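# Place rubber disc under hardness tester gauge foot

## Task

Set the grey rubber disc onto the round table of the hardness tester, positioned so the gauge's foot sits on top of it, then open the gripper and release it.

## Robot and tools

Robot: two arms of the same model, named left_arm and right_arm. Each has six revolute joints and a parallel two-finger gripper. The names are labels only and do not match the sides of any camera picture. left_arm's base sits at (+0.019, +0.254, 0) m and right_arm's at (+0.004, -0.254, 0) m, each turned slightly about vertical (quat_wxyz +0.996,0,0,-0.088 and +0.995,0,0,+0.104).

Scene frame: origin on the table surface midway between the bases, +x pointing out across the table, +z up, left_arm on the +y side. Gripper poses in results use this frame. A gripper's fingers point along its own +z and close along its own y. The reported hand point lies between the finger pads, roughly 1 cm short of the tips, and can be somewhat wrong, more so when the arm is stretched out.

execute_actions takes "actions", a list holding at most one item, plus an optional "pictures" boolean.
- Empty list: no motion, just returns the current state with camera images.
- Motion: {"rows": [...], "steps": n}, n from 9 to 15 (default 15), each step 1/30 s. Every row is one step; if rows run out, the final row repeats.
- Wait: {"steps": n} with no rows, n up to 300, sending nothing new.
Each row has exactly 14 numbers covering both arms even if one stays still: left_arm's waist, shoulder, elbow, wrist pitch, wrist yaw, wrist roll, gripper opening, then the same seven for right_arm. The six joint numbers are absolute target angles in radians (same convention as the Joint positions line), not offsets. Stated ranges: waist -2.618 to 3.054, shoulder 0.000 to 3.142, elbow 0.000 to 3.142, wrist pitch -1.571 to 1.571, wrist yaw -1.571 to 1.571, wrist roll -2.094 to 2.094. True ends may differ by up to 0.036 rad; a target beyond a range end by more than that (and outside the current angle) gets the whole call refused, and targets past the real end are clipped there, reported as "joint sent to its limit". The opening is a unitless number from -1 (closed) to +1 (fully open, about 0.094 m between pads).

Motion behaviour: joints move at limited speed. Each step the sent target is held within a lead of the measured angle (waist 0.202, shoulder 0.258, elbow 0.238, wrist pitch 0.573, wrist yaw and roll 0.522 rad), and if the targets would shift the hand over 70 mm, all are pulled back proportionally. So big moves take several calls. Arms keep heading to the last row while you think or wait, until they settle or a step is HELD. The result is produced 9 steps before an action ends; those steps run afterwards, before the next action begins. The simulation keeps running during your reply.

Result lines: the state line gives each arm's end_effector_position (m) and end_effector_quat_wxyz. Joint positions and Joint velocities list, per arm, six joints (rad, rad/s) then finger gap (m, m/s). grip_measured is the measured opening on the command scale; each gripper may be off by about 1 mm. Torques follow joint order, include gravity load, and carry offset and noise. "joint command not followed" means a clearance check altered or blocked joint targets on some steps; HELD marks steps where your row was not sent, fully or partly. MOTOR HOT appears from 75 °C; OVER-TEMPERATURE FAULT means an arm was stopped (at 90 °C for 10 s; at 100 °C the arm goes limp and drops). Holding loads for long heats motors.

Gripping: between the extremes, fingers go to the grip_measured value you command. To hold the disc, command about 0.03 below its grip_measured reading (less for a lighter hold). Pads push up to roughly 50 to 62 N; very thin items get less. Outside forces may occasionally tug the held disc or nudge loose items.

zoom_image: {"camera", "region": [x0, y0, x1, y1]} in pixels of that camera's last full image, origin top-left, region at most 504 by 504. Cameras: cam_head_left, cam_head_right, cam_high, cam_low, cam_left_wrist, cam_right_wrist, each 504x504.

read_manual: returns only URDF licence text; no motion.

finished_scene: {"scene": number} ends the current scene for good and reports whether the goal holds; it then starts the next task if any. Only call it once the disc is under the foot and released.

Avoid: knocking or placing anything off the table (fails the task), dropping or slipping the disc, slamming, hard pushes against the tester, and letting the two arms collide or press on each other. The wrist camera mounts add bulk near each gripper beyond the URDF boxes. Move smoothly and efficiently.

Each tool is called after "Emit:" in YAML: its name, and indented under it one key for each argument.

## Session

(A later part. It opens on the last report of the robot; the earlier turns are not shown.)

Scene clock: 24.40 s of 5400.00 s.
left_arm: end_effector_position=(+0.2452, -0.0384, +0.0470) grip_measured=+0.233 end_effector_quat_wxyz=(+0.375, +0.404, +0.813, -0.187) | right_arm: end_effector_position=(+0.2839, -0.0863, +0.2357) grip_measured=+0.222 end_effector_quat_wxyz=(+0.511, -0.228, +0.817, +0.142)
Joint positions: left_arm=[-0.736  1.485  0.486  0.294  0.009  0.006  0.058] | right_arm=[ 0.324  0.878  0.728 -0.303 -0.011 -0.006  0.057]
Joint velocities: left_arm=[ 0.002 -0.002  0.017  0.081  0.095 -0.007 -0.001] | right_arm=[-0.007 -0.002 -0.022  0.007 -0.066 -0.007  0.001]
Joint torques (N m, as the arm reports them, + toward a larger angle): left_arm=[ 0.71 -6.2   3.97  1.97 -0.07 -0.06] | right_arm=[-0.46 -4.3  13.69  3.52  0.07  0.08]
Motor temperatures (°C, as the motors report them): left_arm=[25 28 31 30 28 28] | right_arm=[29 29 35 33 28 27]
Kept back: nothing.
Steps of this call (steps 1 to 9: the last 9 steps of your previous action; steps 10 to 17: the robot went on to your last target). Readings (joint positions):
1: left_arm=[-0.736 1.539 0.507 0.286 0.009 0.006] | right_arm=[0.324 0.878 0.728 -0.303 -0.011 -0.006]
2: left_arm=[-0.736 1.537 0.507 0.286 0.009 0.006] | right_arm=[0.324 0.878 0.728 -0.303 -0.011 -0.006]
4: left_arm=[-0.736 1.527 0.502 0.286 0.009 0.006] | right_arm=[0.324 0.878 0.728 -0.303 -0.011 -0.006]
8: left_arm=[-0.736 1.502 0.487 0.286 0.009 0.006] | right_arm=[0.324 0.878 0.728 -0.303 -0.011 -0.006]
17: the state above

Emit:
execute_actions:
  actions:
    - {"rows":[[-0.726,1.475,0.5,0.307,0,0,0.19, 0.318,0.836,0.825,-0.14,0,0,0.18],[-0.726,1.485,0.515,0.307,0,0,0.19, 0.318,0.836,0.825,-0.14,0,0,0.18],[-0.726,1.493,0.522,0.307,0,0,0.19, 0.318,0.836,0.825,-0.14,0,0,0.18],[-0.726,1.501,0.529,0.307,0,0,0.19, 0.318,0.836,0.825,-0.14,0,0,0.18],[-0.726,1.509,0.536,0.307,0,0,0.19, 0.318,0.836,0.825,-0.14,0,0,0.18],[-0.726,1.517,0.543,0.307,0,0,0.19, 0.318,0.836,0.825,-0.14,0,0,0.18],[-0.726,1.525,0.55,0.307,0,0,0.19, 0.318,0.836,0.825,-0.14,0,0,0.18],[-0.726,1.533,0.557,0.307,0,0,0.19, 0.318,0.836,0.825,-0.14,0,0,0.18],[-0.726,1.541,0.564,0.307,0,0,0.19, 0.318,0.836,0.825,-0.14,0,0,0.18],[-0.726,1.549,0.57,0.307,0,0,0.19, 0.318,0.836,0.825,-0.14,0,0,0.18],[-0.726,1.557,0.575,0.307,0,0,0.19, 0.318,0.836,0.825,-0.14,0,0,0.18]],"steps":11}

Emit:
execute_actions:
  actions:
    - {"steps":17}
  pictures: true

Emit:
zoom_image:
  camera: "cam_low"
  region: [120, 220, 210, 310]

Emit:
zoom_image:
  camera: "cam_head_right"
  region: [220, 150, 330, 260]

Scene clock: 25.73 s of 5400.00 s.
left_arm: end_effector_position=(+0.2454, -0.0386, +0.0472) grip_measured=+0.233 end_effector_quat_wxyz=(+0.376, +0.403, +0.813, -0.188) | right_arm: end_effector_position=(+0.2839, -0.0863, +0.2357) grip_measured=+0.222 end_effector_quat_wxyz=(+0.511, -0.228, +0.817, +0.142)
Joint positions: left_arm=[-0.736  1.485  0.486  0.295  0.009  0.006  0.058] | right_arm=[ 0.324  0.878  0.728 -0.303 -0.011 -0.006  0.057]
Joint velocities: left_arm=[-0.012 -0.007 -0.007 -0.037  0.037  0.066  0.   ] | right_arm=[-0.002  0.007  0.002  0.066 -0.125  0.007 -0.001]
Joint torques (N m, as the arm reports them, + toward a larger angle): left_arm=[ 0.72 -4.81  7.3   2.03 -0.07 -0.06] | right_arm=[-0.45 -4.31 13.69  3.52  0.07  0.08]
Motor temperatures (°C, as the motors report them): left_arm=[25 28 31 30 28 28] | right_arm=[29 29 35 33 28 27]
Steps of this call (steps 1 to 15: the robot went on to your last target; steps 16 to 38: nothing new was sent; steps 39 to 40: the first 2 steps of this action). Readings (joint positions):
39: left_arm=[-0.736 1.485 0.486 0.294 0.009 0.006] | right_arm=[0.324 0.878 0.728 -0.303 -0.011 -0.006]
40: the state above

Scene clock: 26.30 s of 5400.00 s.
left_arm: end_effector_position=(+0.2561, -0.0524, +0.0498) grip_measured=+0.233 end_effector_quat_wxyz=(+0.379, +0.403, +0.811, -0.189) | right_arm: end_effector_position=(+0.2839, -0.0863, +0.2357) grip_measured=+0.222 end_effector_quat_wxyz=(+0.511, -0.228, +0.817, +0.142)
Joint positions: left_arm=[-0.736  1.546  0.548  0.303  0.009  0.006  0.058] | right_arm=[ 0.324  0.878  0.728 -0.303 -0.011 -0.006  0.057]
Joint velocities: left_arm=[-0.002 -0.007 -0.002  0.037  0.007 -0.066  0.001] | right_arm=[-0.002 -0.002 -0.002  0.066  0.051  0.037  0.   ]
Joint torques (N m, as the arm reports them, + toward a larger angle): left_arm=[ 0.72 -4.45  7.27  1.95 -0.07 -0.06] | right_arm=[-0.46 -4.31 13.69  3.52  0.08  0.08]
Motor temperatures (°C, as the motors report them): left_arm=[25 28 31 30 28 28] | right_arm=[29 29 36 33 28 27]
Kept back: nothing.
Steps of this call (steps 1 to 9: the last 9 steps of your previous action; steps 10 to 17: the robot went on to your last target). Readings (joint positions):
1: left_arm=[-0.736 1.485 0.486 0.296 0.009 0.006] | right_arm=[0.324 0.878 0.728 -0.303 -0.011 -0.006]
2: left_arm=[-0.736 1.485 0.488 0.296 0.009 0.006] | right_arm=[0.324 0.878 0.728 -0.303 -0.011 -0.006]
4: left_arm=[-0.736 1.493 0.499 0.296 0.009 0.006] | right_arm=[0.324 0.878 0.728 -0.303 -0.011 -0.006]
8: left_arm=[-0.736 1.522 0.532 0.299 0.009 0.006] | right_arm=[0.324 0.878 0.728 -0.303 -0.011 -0.006]
17: the state above

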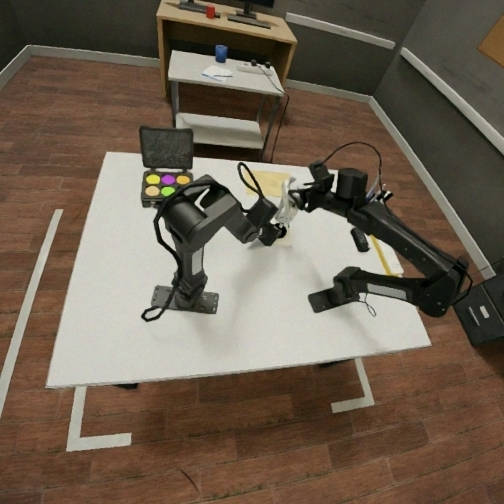

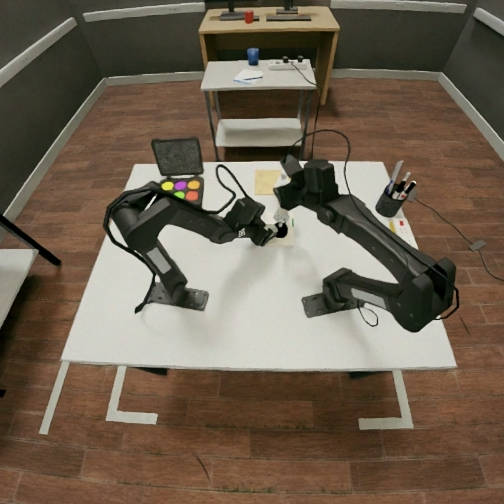

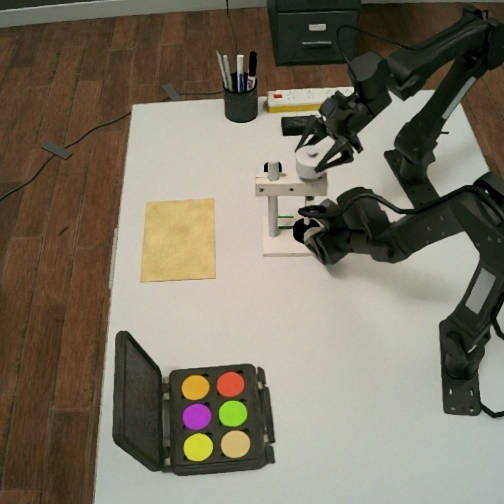

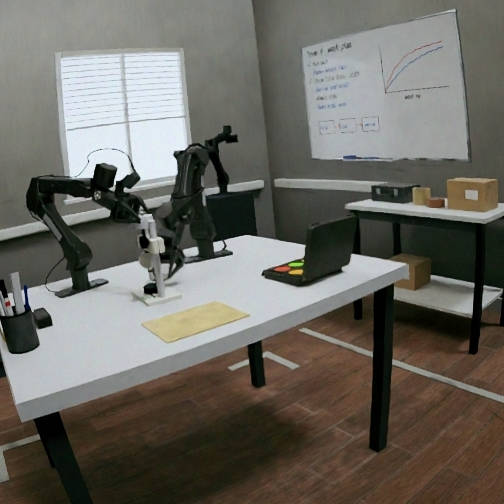

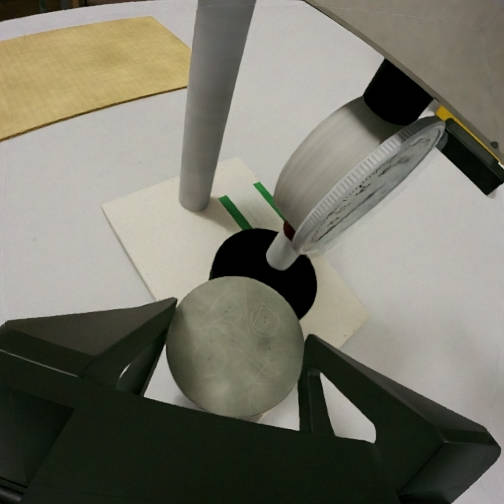

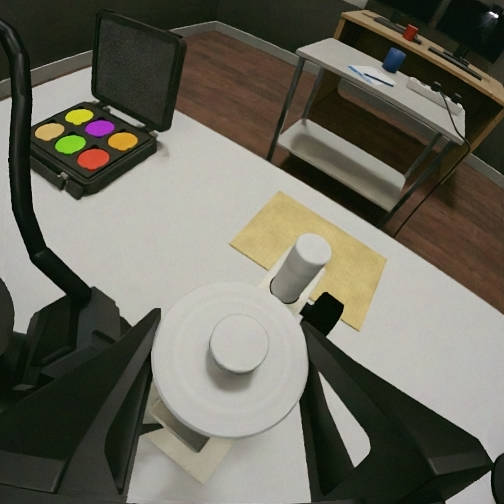

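Region (120, 220, 210, 310) of cam_low's 504x504 image, scaled by 5.600, with more detail than that image has.

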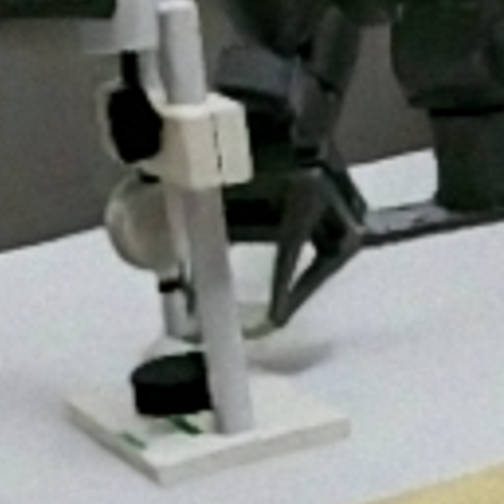

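Region (220, 150, 330, 260) of cam_head_right's 504x504 image, scaled by 4.582, with more detail than that image has.

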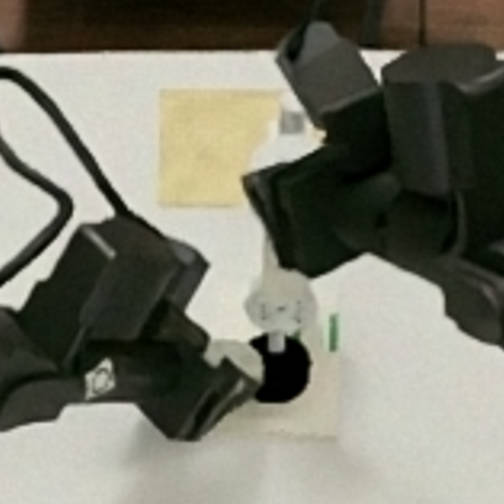

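Emit:
execute_actions:
  actions:
    - {"rows":[[-0.74,1.563,0.575,0.312,0,0,0.19, 0.318,0.836,0.825,-0.14,0,0,0.18],[-0.75,1.569,0.575,0.312,0,0,0.19, 0.318,0.836,0.825,-0.14,0,0,0.18],[-0.757,1.572,0.58,0.312,0,0,0.19, 0.318,0.836,0.825,-0.14,0,0,0.18],[-0.757,1.579,0.587,0.312,0,0,0.19, 0.318,0.836,0.825,-0.14,0,0,0.18],[-0.757,1.586,0.594,0.312,0,0,0.19, 0.318,0.836,0.825,-0.14,0,0,0.18],[-0.757,1.593,0.601,0.312,0,0,0.19, 0.318,0.836,0.825,-0.14,0,0,0.18],[-0.757,1.6,0.608,0.312,0,0,0.19, 0.318,0.836,0.825,-0.14,0,0,0.18],[-0.757,1.607,0.615,0.312,0,0,0.19, 0.318,0.836,0.825,-0.14,0,0,0.18],[-0.757,1.614,0.622,0.312,0,0,0.19, 0.318,0.836,0.825,-0.14,0,0,0.18],[-0.757,1.621,0.629,0.312,0,0,0.19, 0.318,0.836,0.825,-0.14,0,0,0.18],[-0.757,1.628,0.636,0.312,0,0,0.19, 0.318,0.836,0.825,-0.14,0,0,0.18],[-0.757,1.635,0.643,0.312,0,0,0.19, 0.318,0.836,0.825,-0.14,0,0,0.18],[-0.757,1.642,0.65,0.312,0,0,0.19, 0.318,0.836,0.825,-0.14,0,0,0.18],[-0.757,1.649,0.655,0.312,0,0,0.19, 0.318,0.836,0.825,-0.14,0,0,0.18],[-0.757,1.656,0.66,0.312,0,0,0.19, 0.318,0.836,0.825,-0.14,0,0,0.18]],"steps":15}

Emit:
execute_actions:
  actions:
    - {"steps":17}
  pictures: true

Emit:
zoom_image:
  camera: "cam_low"
  region: [120, 220, 210, 310]

Emit:
zoom_image:
  camera: "cam_head_right"
  region: [220, 150, 330, 260]

Scene clock: 28.00 s of 5400.00 s.
left_arm: end_effector_position=(+0.2544, -0.0568, +0.0460) grip_measured=+0.233 end_effector_quat_wxyz=(+0.375, +0.408, +0.811, -0.189) | right_arm: end_effector_position=(+0.2839, -0.0863, +0.2357) grip_measured=+0.222 end_effector_quat_wxyz=(+0.511, -0.228, +0.817, +0.142)
Joint positions: left_arm=[-0.747  1.569  0.559  0.306  0.008  0.006  0.058] | right_arm=[ 0.324  0.878  0.728 -0.303 -0.011 -0.006  0.057]
Joint velocities: left_arm=[-0.046  0.242  0.173 -0.037  0.007 -0.022 -0.   ] | right_arm=[-0.017  0.012 -0.017  0.051 -0.007 -0.022 -0.001]
Joint torques (N m, as the arm reports them, + toward a larger angle): left_arm=[-0.48 -4.59  7.59  1.98 -0.05 -0.06] | right_arm=[-0.45 -4.3  13.69  3.52  0.07  0.08]
Motor temperatures (°C, as the motors report them): left_arm=[25 28 32 30 28 28] | right_arm=[29 29 36 34 28 27]
Steps of this call (steps 1 to 15: the robot went on to your last target; steps 16 to 45: nothing new was sent; steps 46 to 51: the first 6 steps of this action). Readings (joint positions):
46: left_arm=[-0.736 1.546 0.548 0.303 0.009 0.006] | right_arm=[0.324 0.878 0.728 -0.303 -0.011 -0.006]
47: left_arm=[-0.736 1.547 0.548 0.303 0.009 0.006] | right_arm=[0.324 0.878 0.728 -0.303 -0.011 -0.006]
49: left_arm=[-0.741 1.554 0.549 0.306 0.008 0.006] | right_arm=[0.324 0.878 0.728 -0.303 -0.011 -0.006]
51: the state above

Scene clock: 28.57 s of 5400.00 s.
left_arm: end_effector_position=(+0.2658, -0.0729, +0.0450) grip_measured=+0.233 end_effector_quat_wxyz=(+0.375, +0.408, +0.811, -0.189) | right_arm: end_effector_position=(+0.2839, -0.0863, +0.2357) grip_measured=+0.222 end_effector_quat_wxyz=(+0.511, -0.228, +0.817, +0.142)
Joint positions: left_arm=[-0.748  1.645  0.633  0.307  0.008  0.006  0.058] | right_arm=[ 0.324  0.878  0.728 -0.303 -0.011 -0.006  0.057]
Joint velocities: left_arm=[-0.007  0.012  0.007 -0.037  0.095 -0.037  0.   ] | right_arm=[-0.027 -0.012  0.002  0.037 -0.051 -0.037  0.001]
Joint torques (N m, as the arm reports them, + toward a larger angle): left_arm=[-0.69 -5.34  7.16  1.95 -0.06 -0.06] | right_arm=[-0.45 -4.31 13.68  3.51  0.07  0.08]
Motor temperatures (°C, as the motors report them): left_arm=[25 28 32 30 28 28] | right_arm=[29 29 36 34 28 27]
Kept back: nothing.
Steps of this call (steps 1 to 9: the last 9 steps of your previous action; steps 10 to 17: the robot went on to your last target). Readings (joint positions):
1: left_arm=[-0.748 1.577 0.566 0.306 0.008 0.006] | right_arm=[0.324 0.878 0.728 -0.303 -0.011 -0.006]
2: left_arm=[-0.748 1.585 0.573 0.306 0.008 0.006] | right_arm=[0.324 0.878 0.728 -0.303 -0.011 -0.006]
4: left_arm=[-0.748 1.599 0.588 0.306 0.008 0.006] | right_arm=[0.324 0.878 0.728 -0.303 -0.011 -0.006]
8: left_arm=[-0.748 1.625 0.617 0.306 0.008 0.006] | right_arm=[0.324 0.878 0.728 -0.303 -0.011 -0.006]
17: the state above

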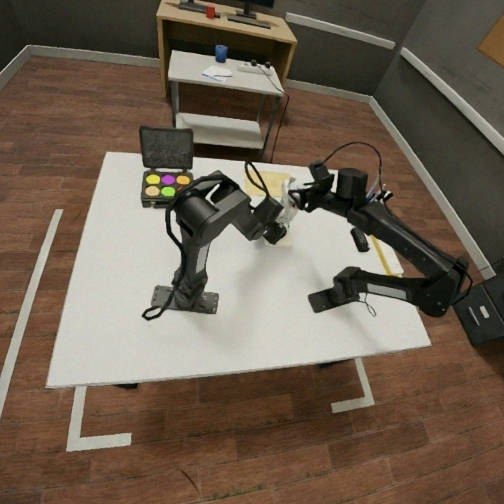

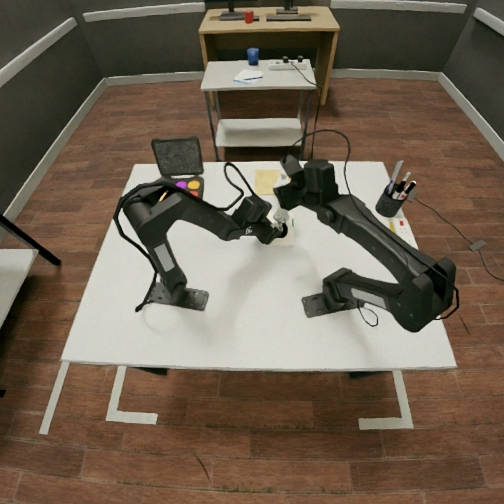

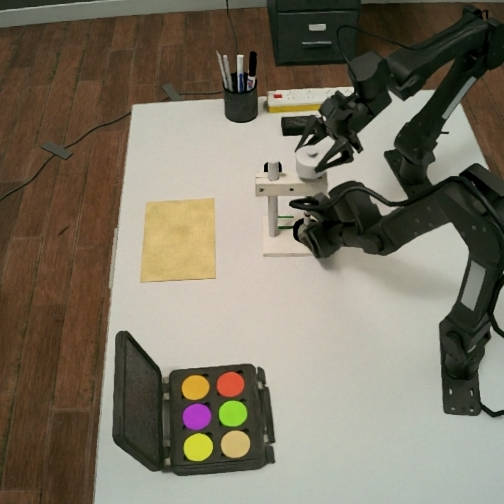

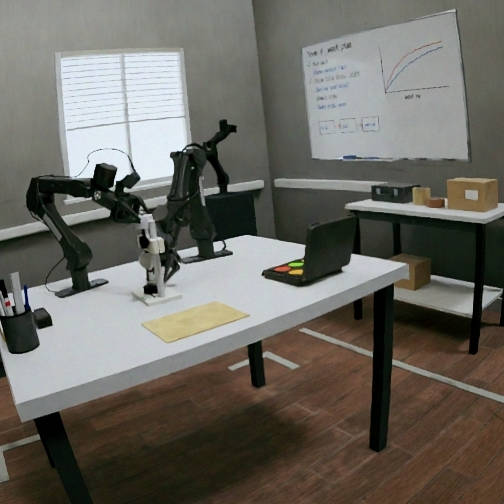

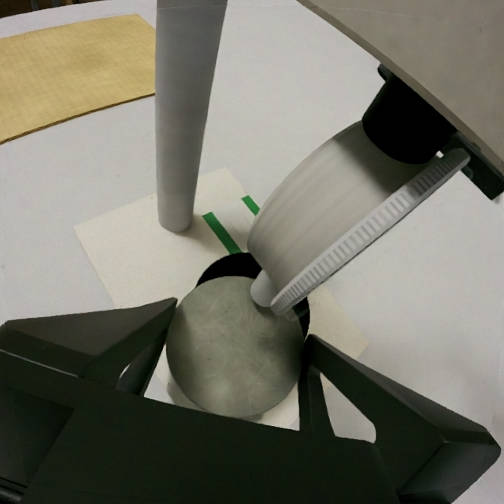

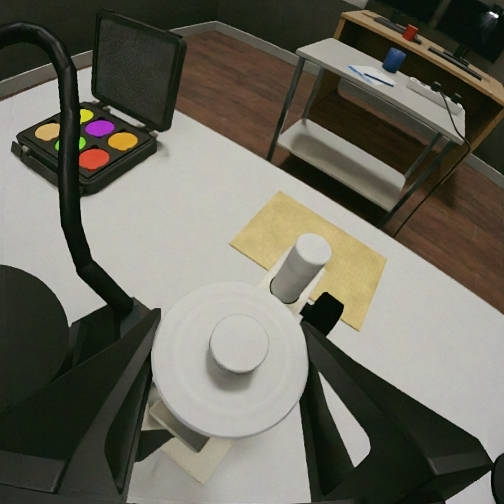

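Region (120, 220, 210, 310) of cam_low's 504x504 image, scaled by 5.600, with more detail than that image has.

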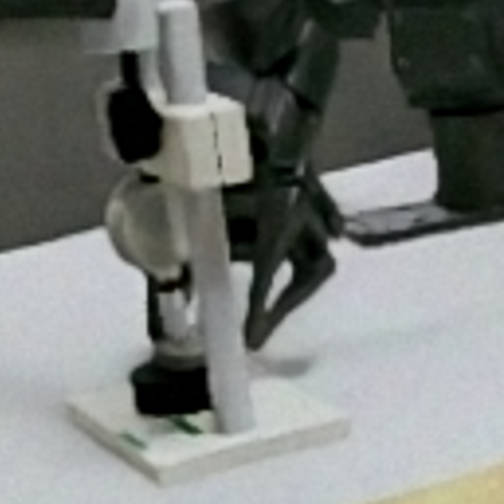

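Region (220, 150, 330, 260) of cam_head_right's 504x504 image, scaled by 4.582, with more detail than that image has.

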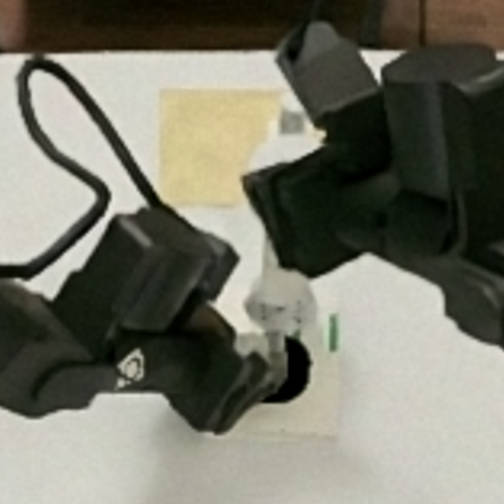

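Emit:
execute_actions:
  actions:
    - {"rows":[[-0.758,1.658,0.666,0.312,0,0,0.19, 0.318,0.836,0.825,-0.14,0,0,0.18],[-0.759,1.663,0.672,0.312,0,0,0.19, 0.318,0.836,0.825,-0.14,0,0,0.18],[-0.76,1.669,0.678,0.312,0,0,0.19, 0.318,0.836,0.825,-0.14,0,0,0.18],[-0.761,1.675,0.684,0.312,0,0,0.19, 0.318,0.836,0.825,-0.14,0,0,0.18],[-0.762,1.681,0.69,0.312,0,0,0.19, 0.318,0.836,0.825,-0.14,0,0,0.18],[-0.762,1.687,0.696,0.312,0,0,0.19, 0.318,0.836,0.825,-0.14,0,0,0.18],[-0.762,1.693,0.702,0.312,0,0,0.19, 0.318,0.836,0.825,-0.14,0,0,0.18],[-0.762,1.699,0.708,0.312,0,0,0.19, 0.318,0.836,0.825,-0.14,0,0,0.18],[-0.762,1.705,0.712,0.312,0,0,0.19, 0.318,0.836,0.825,-0.14,0,0,0.18],[-0.762,1.711,0.715,0.312,0,0,0.19, 0.318,0.836,0.825,-0.14,0,0,0.18]],"steps":10}

Emit:
execute_actions:
  actions:
    - {"steps":17}
  pictures: true

Emit:
zoom_image:
  camera: "cam_low"
  region: [125, 250, 185, 310]

Emit:
zoom_image:
  camera: "cam_head_right"
  region: [220, 150, 330, 260]

Scene clock: 29.47 s of 5400.00 s.
left_arm: end_effector_position=(+0.2658, -0.0729, +0.0450) grip_measured=+0.233 end_effector_quat_wxyz=(+0.375, +0.408, +0.811, -0.189) | right_arm: end_effector_position=(+0.2839, -0.0863, +0.2357) grip_measured=+0.222 end_effector_quat_wxyz=(+0.511, -0.228, +0.817, +0.142)
Joint positions: left_arm=[-0.748  1.645  0.633  0.307  0.008  0.006  0.058] | right_arm=[ 0.324  0.878  0.728 -0.303 -0.011 -0.006  0.057]
Joint velocities: left_arm=[ 0.002 -0.017  0.022  0.051 -0.081 -0.095 -0.001] | right_arm=[-0.002 -0.012 -0.022 -0.037 -0.007  0.007 -0.   ]
Joint torques (N m, as the arm reports them, + toward a larger angle): left_arm=[-0.77 -5.18  7.6   1.96 -0.06 -0.06] | right_arm=[-0.45 -4.3  13.68  3.52  0.08  0.08]
Motor temperatures (°C, as the motors report them): left_arm=[25 28 32 30 28 28] | right_arm=[29 29 37 35 28 27]
Steps of this call (steps 1 to 15: the robot went on to your last target; steps 16 to 26: nothing new was sent; step 27: the first step of this action). Readings (joint positions):
27: the state above

Scene clock: 30.03 s of 5400.00 s.
left_arm: end_effector_position=(+0.2731, -0.0857, +0.0436) grip_measured=+0.233 end_effector_quat_wxyz=(+0.375, +0.410, +0.810, -0.190) | right_arm: end_effector_position=(+0.2839, -0.0863, +0.2357) grip_measured=+0.222 end_effector_quat_wxyz=(+0.511, -0.228, +0.817, +0.142)
Joint positions: left_arm=[-0.753  1.7    0.688  0.309  0.007  0.006  0.058] | right_arm=[ 0.324  0.878  0.728 -0.303 -0.011 -0.006  0.057]
Joint velocities: left_arm=[-0.017 -0.007  0.002  0.037 -0.066  0.022 -0.   ] | right_arm=[-0.002 -0.017 -0.002 -0.022  0.022 -0.051 -0.001]
Joint torques (N m, as the arm reports them, + toward a larger angle): left_arm=[-0.72 -5.9   7.22  1.93 -0.06 -0.06] | right_arm=[-0.44 -4.29 13.68  3.52  0.08  0.08]
Motor temperatures (°C, as the motors report them): left_arm=[25 28 32 30 28 28] | right_arm=[29 29 37 35 28 27]
Kept back: nothing.
Steps of this call (steps 1 to 9: the last 9 steps of your previous action; steps 10 to 17: the robot went on to your last target). Readings (joint positions):
1: left_arm=[-0.748 1.645 0.633 0.307 0.008 0.006] | right_arm=[0.324 0.878 0.728 -0.303 -0.011 -0.006]
2: left_arm=[-0.748 1.646 0.635 0.307 0.008 0.006] | right_arm=[0.324 0.878 0.728 -0.303 -0.011 -0.006]
4: left_arm=[-0.749 1.658 0.648 0.307 0.008 0.006] | right_arm=[0.324 0.878 0.728 -0.303 -0.011 -0.006]
8: left_arm=[-0.752 1.683 0.676 0.308 0.007 0.006] | right_arm=[0.324 0.878 0.728 -0.303 -0.011 -0.006]
17: the state above

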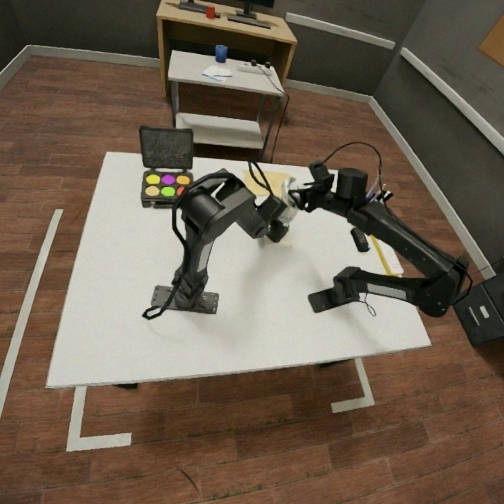

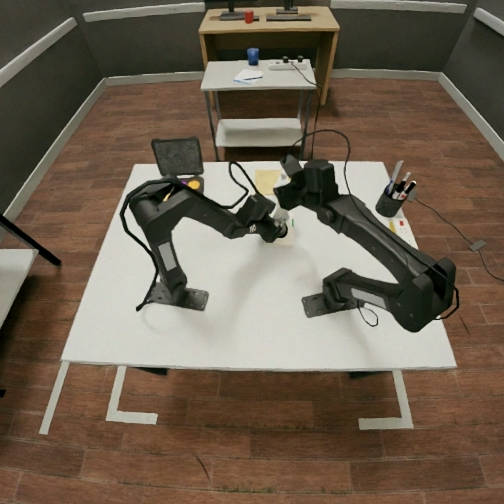

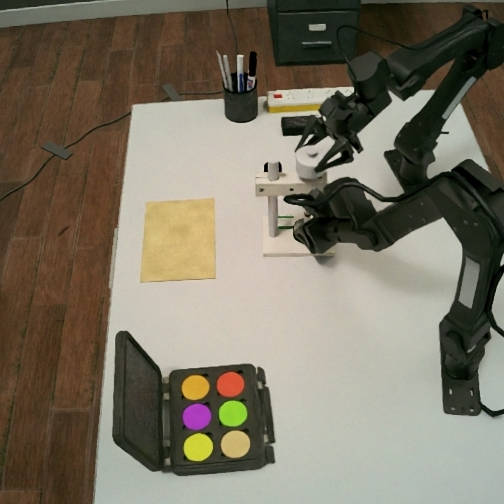

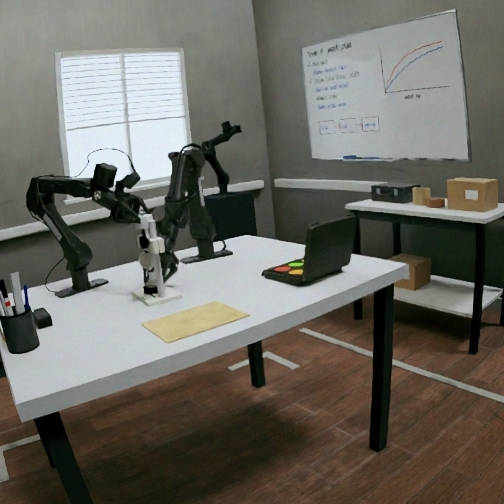

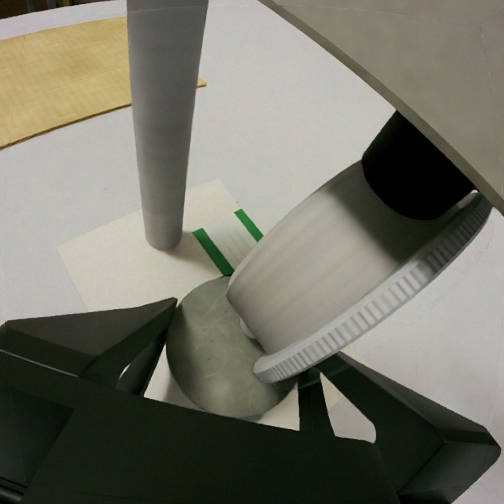

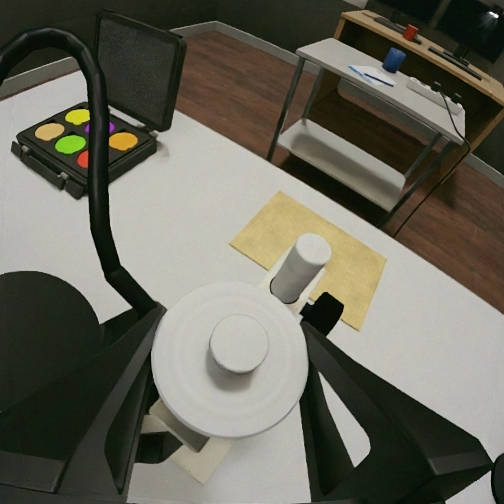

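Region (125, 250, 185, 310) of cam_low's 504x504 image, scaled by 8.400, with more detail than that image has.

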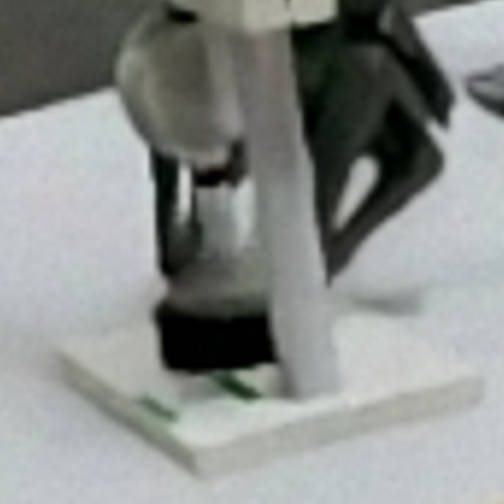

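Region (220, 150, 330, 260) of cam_head_right's 504x504 image, scaled by 4.582, with more detail than that image has.

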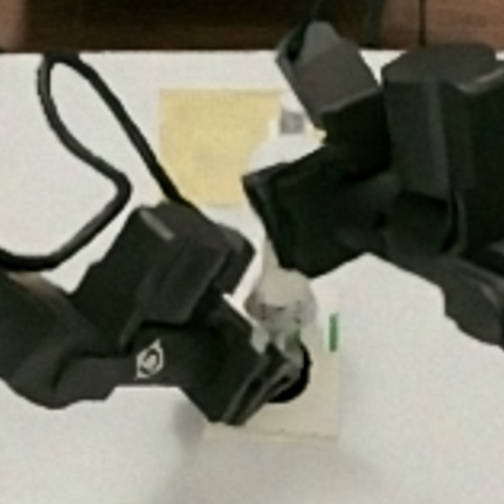

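Emit:
execute_actions:
  actions:
    - {"rows":[[-0.762,1.713,0.72,0.312,0,0,0.19, 0.318,0.836,0.825,-0.14,0,0,0.18],[-0.762,1.717,0.725,0.312,0,0,0.19, 0.318,0.836,0.825,-0.14,0,0,0.18],[-0.762,1.721,0.73,0.312,0,0,0.19, 0.318,0.836,0.825,-0.14,0,0,0.18],[-0.762,1.725,0.733,0.312,0,0,0.19, 0.318,0.836,0.825,-0.14,0,0,0.18],[-0.762,1.729,0.733,0.312,0,0,0.19, 0.318,0.836,0.825,-0.14,0,0,0.18],[-0.762,1.733,0.733,0.312,0,0,0.19, 0.318,0.836,0.825,-0.14,0,0,0.18],[-0.762,1.737,0.733,0.312,0,0,0.19, 0.318,0.836,0.825,-0.14,0,0,0.18],[-0.762,1.741,0.733,0.312,0,0,0.19, 0.318,0.836,0.825,-0.14,0,0,0.18]],"steps":9}

Emit:
execute_actions:
  actions:
    - {"steps":16}

Scene clock: 30.57 s of 5400.00 s.
left_arm: end_effector_position=(+0.2731, -0.0857, +0.0436) grip_measured=+0.233 end_effector_quat_wxyz=(+0.375, +0.410, +0.810, -0.190) | right_arm: end_effector_position=(+0.2839, -0.0863, +0.2357) grip_measured=+0.222 end_effector_quat_wxyz=(+0.511, -0.228, +0.817, +0.142)
Joint positions: left_arm=[-0.753  1.7    0.688  0.309  0.007  0.006  0.058] | right_arm=[ 0.324  0.878  0.728 -0.303 -0.011 -0.006  0.057]
Joint velocities: left_arm=[-0.012 -0.012 -0.002 -0.081  0.022  0.007  0.001] | right_arm=[ 0.012 -0.027  0.012 -0.051 -0.007 -0.007 -0.   ]
Joint torques (N m, as the arm reports them, + toward a larger angle): left_arm=[-0.74 -5.89  7.18  1.95 -0.06 -0.06] | right_arm=[-0.45 -4.3  13.69  3.52  0.07  0.08]
Motor temperatures (°C, as the motors report them): left_arm=[25 28 32 30 28 28] | right_arm=[29 29 37 35 28 27]
Kept back: the last 9 steps of this action.
Steps of this call (steps 1 to 15: the robot went on to your last target; step 16: nothing new was sent). Readings (joint positions):
1: left_arm=[-0.753 1.700 0.688 0.309 0.007 0.006] | right_arm=[0.324 0.878 0.728 -0.303 -0.011 -0.006]
2: left_arm=[-0.753 1.700 0.688 0.309 0.007 0.006] | right_arm=[0.324 0.878 0.728 -0.303 -0.011 -0.006]
4: left_arm=[-0.753 1.700 0.688 0.309 0.007 0.006] | right_arm=[0.324 0.878 0.728 -0.303 -0.011 -0.006]
8: left_arm=[-0.753 1.700 0.688 0.309 0.007 0.006] | right_arm=[0.324 0.878 0.728 -0.303 -0.011 -0.006]
16: the state above

Scene clock: 31.10 s of 5400.00 s.
left_arm: end_effector_position=(+0.2763, -0.0883, +0.0426) grip_measured=+0.233 end_effector_quat_wxyz=(+0.375, +0.406, +0.811, -0.189) | right_arm: end_effector_position=(+0.2839, -0.0863, +0.2357) grip_measured=+0.222 end_effector_quat_wxyz=(+0.511, -0.228, +0.817, +0.142)
Joint positions: left_arm=[-0.753  1.717  0.702  0.311  0.002 -0.001  0.058] | right_arm=[ 0.324  0.878  0.728 -0.303 -0.011 -0.006  0.057]
Joint velocities: left_arm=[ 0.007 -0.012 -0.012 -0.022 -0.051  0.007  0.001] | right_arm=[ 0.002 -0.002 -0.007  0.037 -0.066  0.037  0.   ]
Joint torques (N m, as the arm reports them, + toward a larger angle): left_arm=[-0.73 -5.02  7.42  1.93  0.    0.01] | right_arm=[-0.44 -4.31 13.68  3.52  0.07  0.08]
Motor temperatures (°C, as the motors report them): left_arm=[25 28 32 30 28 28] | right_arm=[29 29 37 35 28 27]
Kept back: nothing.
Steps of this call (steps 1 to 9: the last 9 steps of your previous action; steps 10 to 16: the robot went on to your last target). Readings (joint positions):
1: left_arm=[-0.753 1.700 0.688 0.309 0.007 0.006] | right_arm=[0.324 0.878 0.728 -0.303 -0.011 -0.006]
2: left_arm=[-0.753 1.700 0.688 0.309 0.007 0.006] | right_arm=[0.324 0.878 0.728 -0.303 -0.011 -0.006]
4: left_arm=[-0.753 1.704 0.693 0.309 0.007 0.006] | right_arm=[0.324 0.878 0.728 -0.303 -0.011 -0.006]
8: left_arm=[-0.753 1.716 0.702 0.311 0.002 -0.000] | right_arm=[0.324 0.878 0.728 -0.303 -0.011 -0.006]
16: the state above

Emit:
execute_actions:
  actions:
    - {"rows":[[-0.755,1.72,0.71,0.312,0,0,0.22, 0.318,0.836,0.825,-0.14,0,0,0.18],[-0.755,1.715,0.7,0.312,0,0,0.26, 0.318,0.836,0.825,-0.14,0,0,0.18],[-0.755,1.71,0.7,0.312,0,0,0.33, 0.318,0.836,0.825,-0.14,0,0,0.18],[-0.755,1.705,0.695,0.312,0,0,0.42, 0.318,0.836,0.825,-0.14,0,0,0.18],[-0.755,1.7,0.69,0.312,0,0,0.52, 0.318,0.836,0.825,-0.14,0,0,0.18],[-0.755,1.69,0.682,0.312,0,0,0.55, 0.318,0.836,0.82,-0.14,0,0,0.18],[-0.755,1.67,0.664,0.312,0,0,0.55, 0.318,0.836,0.815,-0.14,0,0,0.18],[-0.755,1.645,0.64,0.312,0,0,0.55, 0.318,0.836,0.81,-0.14,0,0,0.18],[-0.755,1.615,0.61,0.312,0,0,0.55, 0.318,0.836,0.805,-0.14,0,0,0.18],[-0.755,1.58,0.575,0.312,0,0,0.55, 0.318,0.836,0.8,-0.14,0,0,0.18],[-0.755,1.545,0.54,0.312,0,0,0.55, 0.318,0.836,0.795,-0.14,0,0,0.18],[-0.755,1.51,0.505,0.312,0,0,0.55, 0.318,0.836,0.79,-0.14,0,0,0.18],[-0.755,1.475,0.47,0.312,0,0,0.55, 0.318,0.836,0.785,-0.14,0,0,0.18],[-0.755,1.44,0.44,0.312,0,0,0.55, 0.318,0.836,0.78,-0.14,0,0,0.18],[-0.755,1.41,0.41,0.312,0,0,0.55, 0.318,0.836,0.775,-0.14,0,0,0.18]],"steps":15}

Emit:
execute_actions:
  actions:
    - {"steps":15}
  pictures: true

Scene clock: 32.50 s of 5400.00 s.
left_arm: end_effector_position=(+0.2765, -0.0882, +0.0427) grip_measured=+0.528 end_effector_quat_wxyz=(+0.375, +0.406, +0.812, -0.189) | right_arm: end_effector_position=(+0.2839, -0.0863, +0.2357) grip_measured=+0.222 end_effector_quat_wxyz=(+0.511, -0.228, +0.817, +0.142)
Joint positions: left_arm=[-0.753  1.717  0.702  0.311  0.001 -0.001  0.072] | right_arm=[ 0.324  0.878  0.728 -0.303 -0.011 -0.006  0.057]
Joint velocities: left_arm=[ 0.012 -0.012 -0.017  0.007  0.051 -0.022  0.041] | right_arm=[-0.002  0.002 -0.002 -0.066 -0.037  0.051 -0.001]
Joint torques (N m, as the arm reports them, + toward a larger angle): left_arm=[-0.2  -8.99  3.68  1.93  0.01  0.02] | right_arm=[-0.46 -4.42 13.5   3.56  0.08  0.08]
Motor temperatures (°C, as the motors report them): left_arm=[25 28 33 31 28 28] | right_arm=[29 29 38 36 28 27]
Steps of this call (steps 1 to 15: the robot went on to your last target; steps 16 to 36: nothing new was sent; steps 37 to 42: the first 6 steps of this action). Readings (joint positions):
37: left_arm=[-0.753 1.717 0.702 0.311 0.002 -0.001] | right_arm=[0.324 0.878 0.728 -0.303 -0.011 -0.006]
38: left_arm=[-0.753 1.717 0.702 0.311 0.002 -0.001] | right_arm=[0.324 0.878 0.728 -0.303 -0.011 -0.006]
40: left_arm=[-0.753 1.717 0.702 0.311 0.001 -0.001] | right_arm=[0.324 0.878 0.728 -0.303 -0.011 -0.006]
42: the state above

Scene clock: 33.00 s of 5400.00 s.
left_arm: end_effector_position=(+0.2336, -0.0310, +0.0482) grip_measured=+0.548 end_effector_quat_wxyz=(+0.382, +0.404, +0.808, -0.192) | right_arm: end_effector_position=(+0.2839, -0.0863, +0.2357) grip_measured=+0.222 end_effector_quat_wxyz=(+0.511, -0.228, +0.817, +0.142)
Joint positions: left_arm=[-0.753  1.426  0.424  0.316  0.001 -0.001  0.073] | right_arm=[ 0.324  0.878  0.728 -0.303 -0.011 -0.006  0.057]
Joint velocities: left_arm=[-0.012 -0.002  0.002  0.022 -0.051 -0.037 -0.001] | right_arm=[-0.007 -0.012 -0.017  0.051  0.095  0.037 -0.   ]
Joint torques (N m, as the arm reports them, + toward a larger angle): left_arm=[-0.18 -5.48  4.16  1.88  0.01  0.02] | right_arm=[-0.48 -4.55 10.48  3.63  0.09  0.09]
Motor temperatures (°C, as the motors report them): left_arm=[25 29 33 31 28 28] | right_arm=[29 29 38 36 28 27]
Kept back: nothing.
Steps of this call (steps 1 to 9: the last 9 steps of your previous action; steps 10 to 15: the robot went on to your last target). Readings (joint positions):
1: left_arm=[-0.753 1.714 0.699 0.312 0.001 -0.001] | right_arm=[0.324 0.878 0.728 -0.303 -0.011 -0.006]
2: left_arm=[-0.753 1.703 0.689 0.313 0.001 -0.001] | right_arm=[0.324 0.878 0.728 -0.303 -0.011 -0.006]
4: left_arm=[-0.753 1.658 0.647 0.316 0.001 -0.001] | right_arm=[0.324 0.878 0.728 -0.303 -0.011 -0.006]
8: left_arm=[-0.753 1.514 0.515 0.319 0.001 -0.001] | right_arm=[0.324 0.878 0.728 -0.303 -0.011 -0.006]
15: the state above

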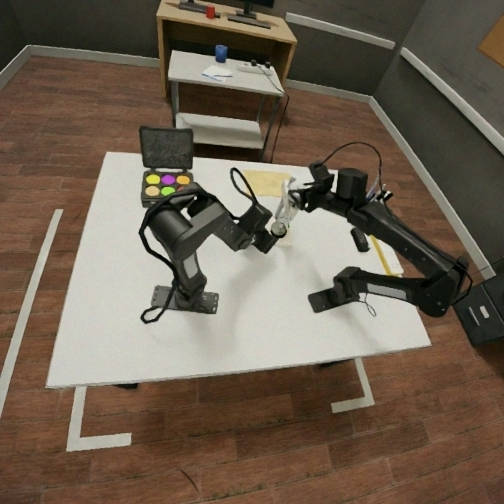

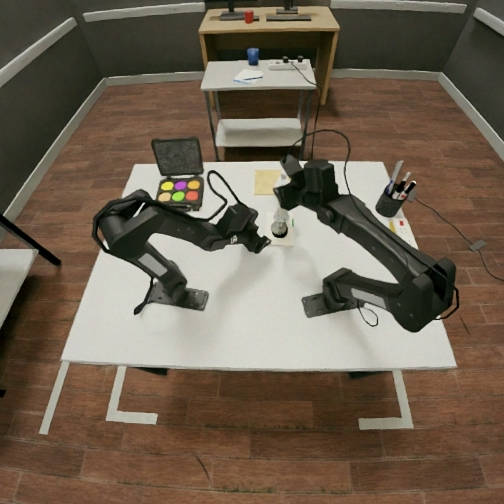

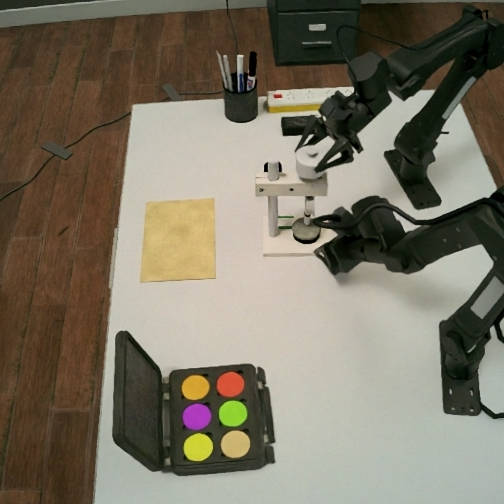

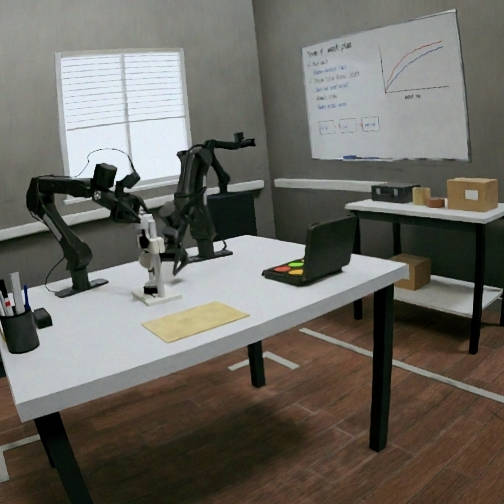

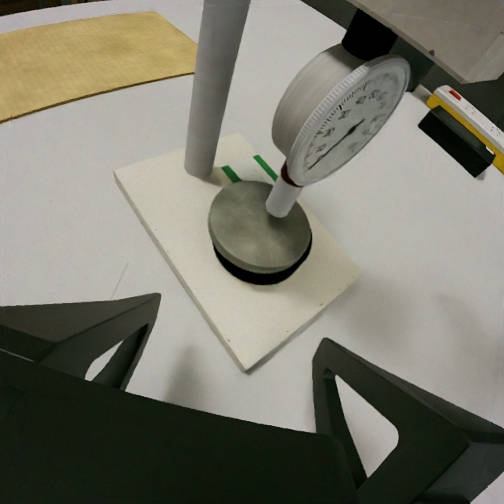

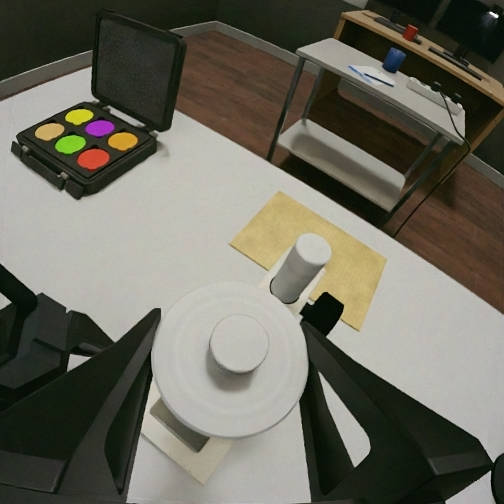

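Lower the gauge.

Emit:
execute_actions:
  actions:
    - {"rows":[[-0.755,1.41,0.41,0.312,0,0,0.55, 0.318,0.838,0.769,-0.143,0,0,0.18],[-0.755,1.41,0.41,0.312,0,0,0.55, 0.318,0.84,0.763,-0.146,0,0,0.18],[-0.755,1.41,0.41,0.312,0,0,0.55, 0.318,0.842,0.757,-0.149,0,0,0.18],[-0.755,1.41,0.41,0.312,0,0,0.55, 0.318,0.844,0.751,-0.152,0,0,0.18],[-0.755,1.41,0.41,0.312,0,0,0.55, 0.318,0.846,0.745,-0.155,0,0,0.18],[-0.755,1.41,0.41,0.312,0,0,0.55, 0.318,0.848,0.739,-0.158,0,0,0.18],[-0.755,1.41,0.41,0.312,0,0,0.55, 0.318,0.85,0.733,-0.161,0,0,0.18],[-0.755,1.41,0.41,0.312,0,0,0.55, 0.318,0.852,0.727,-0.166,0,0,0.18],[-0.755,1.41,0.41,0.312,0,0,0.55, 0.318,0.854,0.721,-0.174,0,0,0.18],[-0.755,1.41,0.41,0.312,0,0,0.55, 0.318,0.856,0.715,-0.184,0,0,0.18],[-0.755,1.41,0.41,0.312,0,0,0.55, 0.318,0.858,0.709,-0.194,0,0,0.18],[-0.755,1.41,0.41,0.312,0,0,0.55, 0.318,0.861,0.703,-0.204,0,0,0.18],[-0.755,1.41,0.41,0.312,0,0,0.55, 0.318,0.864,0.697,-0.214,0,0,0.18],[-0.755,1.41,0.41,0.312,0,0,0.55, 0.318,0.867,0.691,-0.224,0,0,0.18],[-0.755,1.41,0.41,0.312,0,0,0.55, 0.318,0.87,0.685,-0.234,0,0,0.18]],"steps":15}

Emit:
execute_actions:
  actions:
    - {"steps":17}

Scene clock: 34.07 s of 5400.00 s.
left_arm: end_effector_position=(+0.2337, -0.0310, +0.0483) grip_measured=+0.548 end_effector_quat_wxyz=(+0.383, +0.404, +0.808, -0.192) | right_arm: end_effector_position=(+0.2836, -0.0865, +0.2301) grip_measured=+0.222 end_effector_quat_wxyz=(+0.508, -0.229, +0.818, +0.142)
Joint positions: left_arm=[-0.753  1.426  0.424  0.317  0.001 -0.001  0.073] | right_arm=[ 0.324  0.878  0.711 -0.293 -0.011 -0.006  0.057]
Joint velocities: left_arm=[-0.002 -0.002 -0.012  0.037 -0.037 -0.051  0.001] | right_arm=[-0.002  0.012 -0.178  0.168 -0.095 -0.037  0.   ]
Joint torques (N m, as the arm reports them, + toward a larger angle): left_arm=[-0.19 -5.39  4.19  1.89  0.01  0.02] | right_arm=[-0.5  -3.53  9.89  3.18  0.09  0.09]
Motor temperatures (°C, as the motors report them): left_arm=[25 29 32 31 28 28] | right_arm=[29 29 37 36 28 27]
Steps of this call (steps 1 to 15: the robot went on to your last target; steps 16 to 26: nothing new was sent; steps 27 to 32: the first 6 steps of this action). Readings (joint positions):
27: left_arm=[-0.753 1.426 0.424 0.317 0.001 -0.001] | right_arm=[0.324 0.878 0.728 -0.303 -0.011 -0.006]
28: left_arm=[-0.753 1.426 0.424 0.317 0.001 -0.001] | right_arm=[0.324 0.878 0.727 -0.303 -0.011 -0.006]
30: left_arm=[-0.753 1.426 0.424 0.317 0.001 -0.001] | right_arm=[0.324 0.878 0.721 -0.300 -0.011 -0.006]
32: the state above

Scene clock: 34.63 s of 5400.00 s.
left_arm: end_effector_position=(+0.2337, -0.0310, +0.0483) grip_measured=+0.548 end_effector_quat_wxyz=(+0.383, +0.404, +0.808, -0.192) | right_arm: end_effector_position=(+0.2836, -0.0865, +0.2227) grip_measured=+0.222 end_effector_quat_wxyz=(+0.506, -0.229, +0.820, +0.141)
Joint positions: left_arm=[-0.753  1.426  0.424  0.317  0.001 -0.001  0.073] | right_arm=[ 0.324  0.879  0.688 -0.274 -0.011 -0.006  0.057]
Joint velocities: left_arm=[-0.002 -0.012 -0.007 -0.037  0.007 -0.051 -0.   ] | right_arm=[ 0.002  0.007  0.007 -0.007  0.007 -0.081 -0.001]
Joint torques (N m, as the arm reports them, + toward a larger angle): left_arm=[-0.19 -5.39  4.2   1.89  0.01  0.02] | right_arm=[-0.49 -1.81  6.85  2.36  0.09  0.09]
Motor temperatures (°C, as the motors report them): left_arm=[25 29 32 31 28 28] | right_arm=[29 29 37 36 28 27]
Kept back: nothing.
Steps of this call (steps 1 to 9: the last 9 steps of your previous action; steps 10 to 17: the robot went on to your last target). Readings (joint positions):
1: left_arm=[-0.753 1.426 0.424 0.317 0.001 -0.001] | right_arm=[0.324 0.878 0.706 -0.288 -0.011 -0.006]
2: left_arm=[-0.753 1.426 0.424 0.317 0.001 -0.001] | right_arm=[0.324 0.879 0.700 -0.284 -0.011 -0.006]
4: left_arm=[-0.753 1.426 0.424 0.317 0.001 -0.001] | right_arm=[0.324 0.879 0.694 -0.279 -0.011 -0.006]
8: left_arm=[-0.753 1.426 0.424 0.317 0.001 -0.001] | right_arm=[0.324 0.879 0.689 -0.275 -0.011 -0.006]
17: the state above

Emit:
execute_actions:
  actions:
    - {"rows":[[-0.755,1.41,0.41,0.312,0,0,0.55, 0.318,0.87,0.695,-0.25,0,0,0.23],[-0.755,1.41,0.41,0.312,0,0,0.55, 0.318,0.87,0.695,-0.25,0,0,0.3],[-0.755,1.41,0.41,0.312,0,0,0.55, 0.318,0.87,0.695,-0.25,0,0,0.45],[-0.755,1.41,0.41,0.312,0,0,0.55, 0.318,0.87,0.695,-0.25,0,0,0.6],[-0.755,1.41,0.41,0.312,0,0,0.55, 0.318,0.85,0.695,-0.28,0,0,0.7],[-0.755,1.41,0.41,0.312,0,0,0.55, 0.318,0.82,0.695,-0.31,0,0,0.7],[-0.755,1.41,0.41,0.312,0,0,0.55, 0.318,0.78,0.695,-0.35,0,0,0.7],[-0.755,1.41,0.41,0.312,0,0,0.55, 0.318,0.74,0.695,-0.39,0,0,0.7],[-0.755,1.41,0.41,0.312,0,0,0.55, 0.318,0.7,0.695,-0.43,0,0,0.7],[-0.755,1.41,0.41,0.312,0,0,0.55, 0.318,0.66,0.695,-0.47,0,0,0.7],[-0.755,1.41,0.41,0.312,0,0,0.55, 0.318,0.62,0.695,-0.51,0,0,0.7],[-0.755,1.41,0.41,0.312,0,0,0.55, 0.318,0.59,0.695,-0.54,0,0,0.7]],"steps":12}

Emit:
execute_actions:
  actions:
    - {"steps":17}
  pictures: true

Scene clock: 35.27 s of 5400.00 s.
left_arm: end_effector_position=(+0.2337, -0.0310, +0.0483) grip_measured=+0.548 end_effector_quat_wxyz=(+0.383, +0.404, +0.808, -0.192) | right_arm: end_effector_position=(+0.2836, -0.0865, +0.2227) grip_measured=+0.387 end_effector_quat_wxyz=(+0.506, -0.229, +0.820, +0.141)
Joint positions: left_arm=[-0.753  1.426  0.424  0.317  0.001 -0.001  0.073] | right_arm=[ 0.324  0.879  0.688 -0.274 -0.011 -0.006  0.065]
Joint velocities: left_arm=[-0.007  0.017 -0.002 -0.139 -0.051 -0.022  0.001] | right_arm=[-0.012 -0.007  0.012  0.051 -0.022  0.022  0.124]
Joint torques (N m, as the arm reports them, + toward a larger angle): left_arm=[-0.18 -5.4   4.19  1.89  0.01  0.02] | right_arm=[-0.5  -1.77  7.5   2.23  0.07  0.1 ]
Motor temperatures (°C, as the motors report them): left_arm=[25 29 32 31 28 28] | right_arm=[29 29 37 36 28 27]
Steps of this call (steps 1 to 15: the robot went on to your last target; step 16: nothing new was sent; steps 17 to 19: the first 3 steps of this action). Readings (joint positions):
17: left_arm=[-0.753 1.426 0.424 0.317 0.001 -0.001] | right_arm=[0.324 0.879 0.688 -0.274 -0.011 -0.006]
18: left_arm=[-0.753 1.426 0.424 0.317 0.001 -0.001] | right_arm=[0.324 0.879 0.688 -0.274 -0.011 -0.006]
19: the state above

Scene clock: 35.83 s of 5400.00 s.
left_arm: end_effector_position=(+0.2337, -0.0310, +0.0483) grip_measured=+0.548 end_effector_quat_wxyz=(+0.383, +0.404, +0.808, -0.192) | right_arm: end_effector_position=(+0.2327, -0.1164, +0.2482) grip_measured=+0.699 end_effector_quat_wxyz=(+0.525, -0.226, +0.808, +0.146)
Joint positions: left_arm=[-0.753  1.426  0.424  0.317  0.001 -0.001  0.073] | right_arm=[ 0.324  0.594  0.688 -0.512 -0.011 -0.006  0.08 ]
Joint velocities: left_arm=[-0.017 -0.012 -0.017 -0.007  0.066  0.007 -0.001] | right_arm=[-0.002  0.012 -0.007 -0.168  0.051  0.095 -0.001]
Joint torques (N m, as the arm reports them, + toward a larger angle): left_arm=[-0.2  -5.39  4.2   1.89  0.01  0.02] | right_arm=[-0.48  0.87  7.22  1.97  0.08  0.08]
Motor temperatures (°C, as the motors report them): left_arm=[25 29 32 31 28 28] | right_arm=[29 29 37 36 28 27]
Kept back: nothing.
Steps of this call (steps 1 to 9: the last 9 steps of your previous action; steps 10 to 17: the robot went on to your last target). Readings (joint positions):
1: left_arm=[-0.753 1.426 0.424 0.317 0.001 -0.001] | right_arm=[0.324 0.879 0.688 -0.274 -0.011 -0.006]
2: left_arm=[-0.753 1.426 0.424 0.317 0.001 -0.001] | right_arm=[0.324 0.879 0.688 -0.274 -0.011 -0.006]
4: left_arm=[-0.753 1.426 0.424 0.317 0.001 -0.001] | right_arm=[0.324 0.864 0.688 -0.290 -0.011 -0.006]
8: left_arm=[-0.753 1.426 0.424 0.317 0.001 -0.001] | right_arm=[0.324 0.725 0.688 -0.388 -0.011 -0.006]
17: the state above

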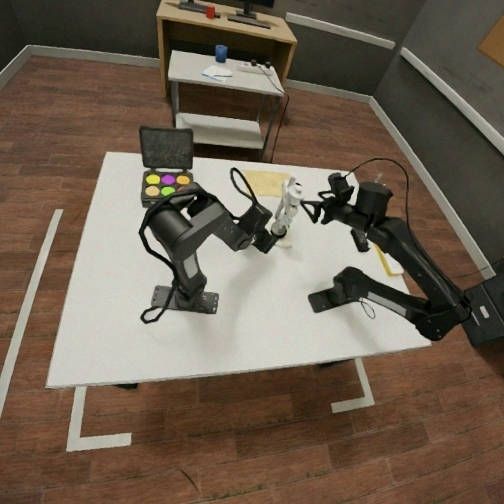

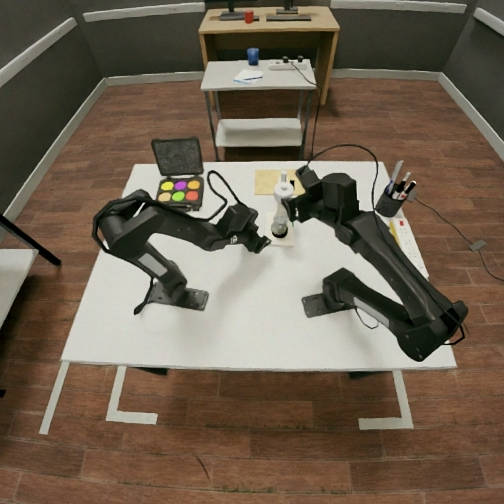

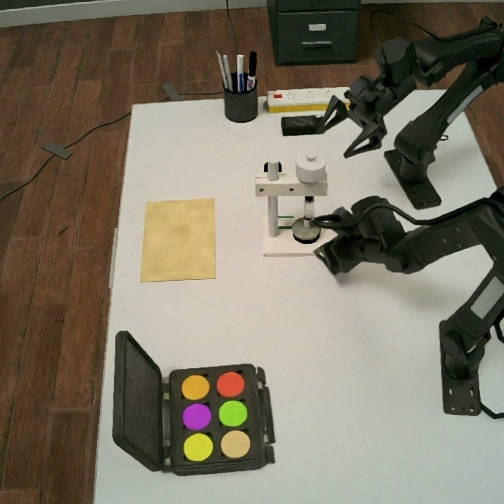

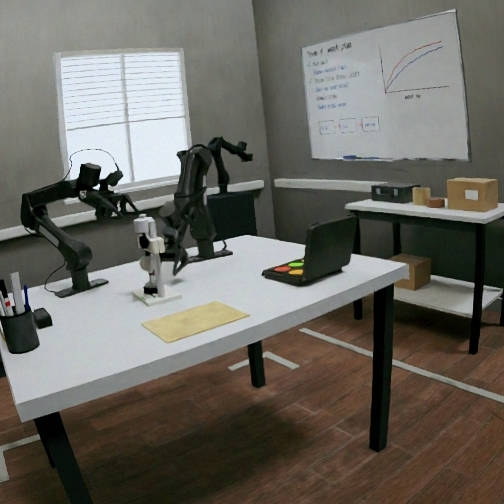

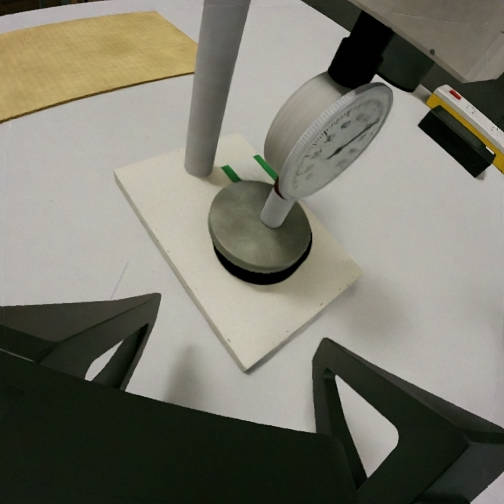

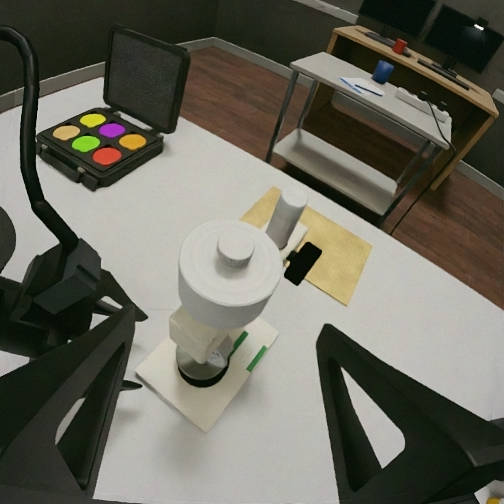

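Emit:
finished_scene:
  scene: 1

The scene is finished: the task was done.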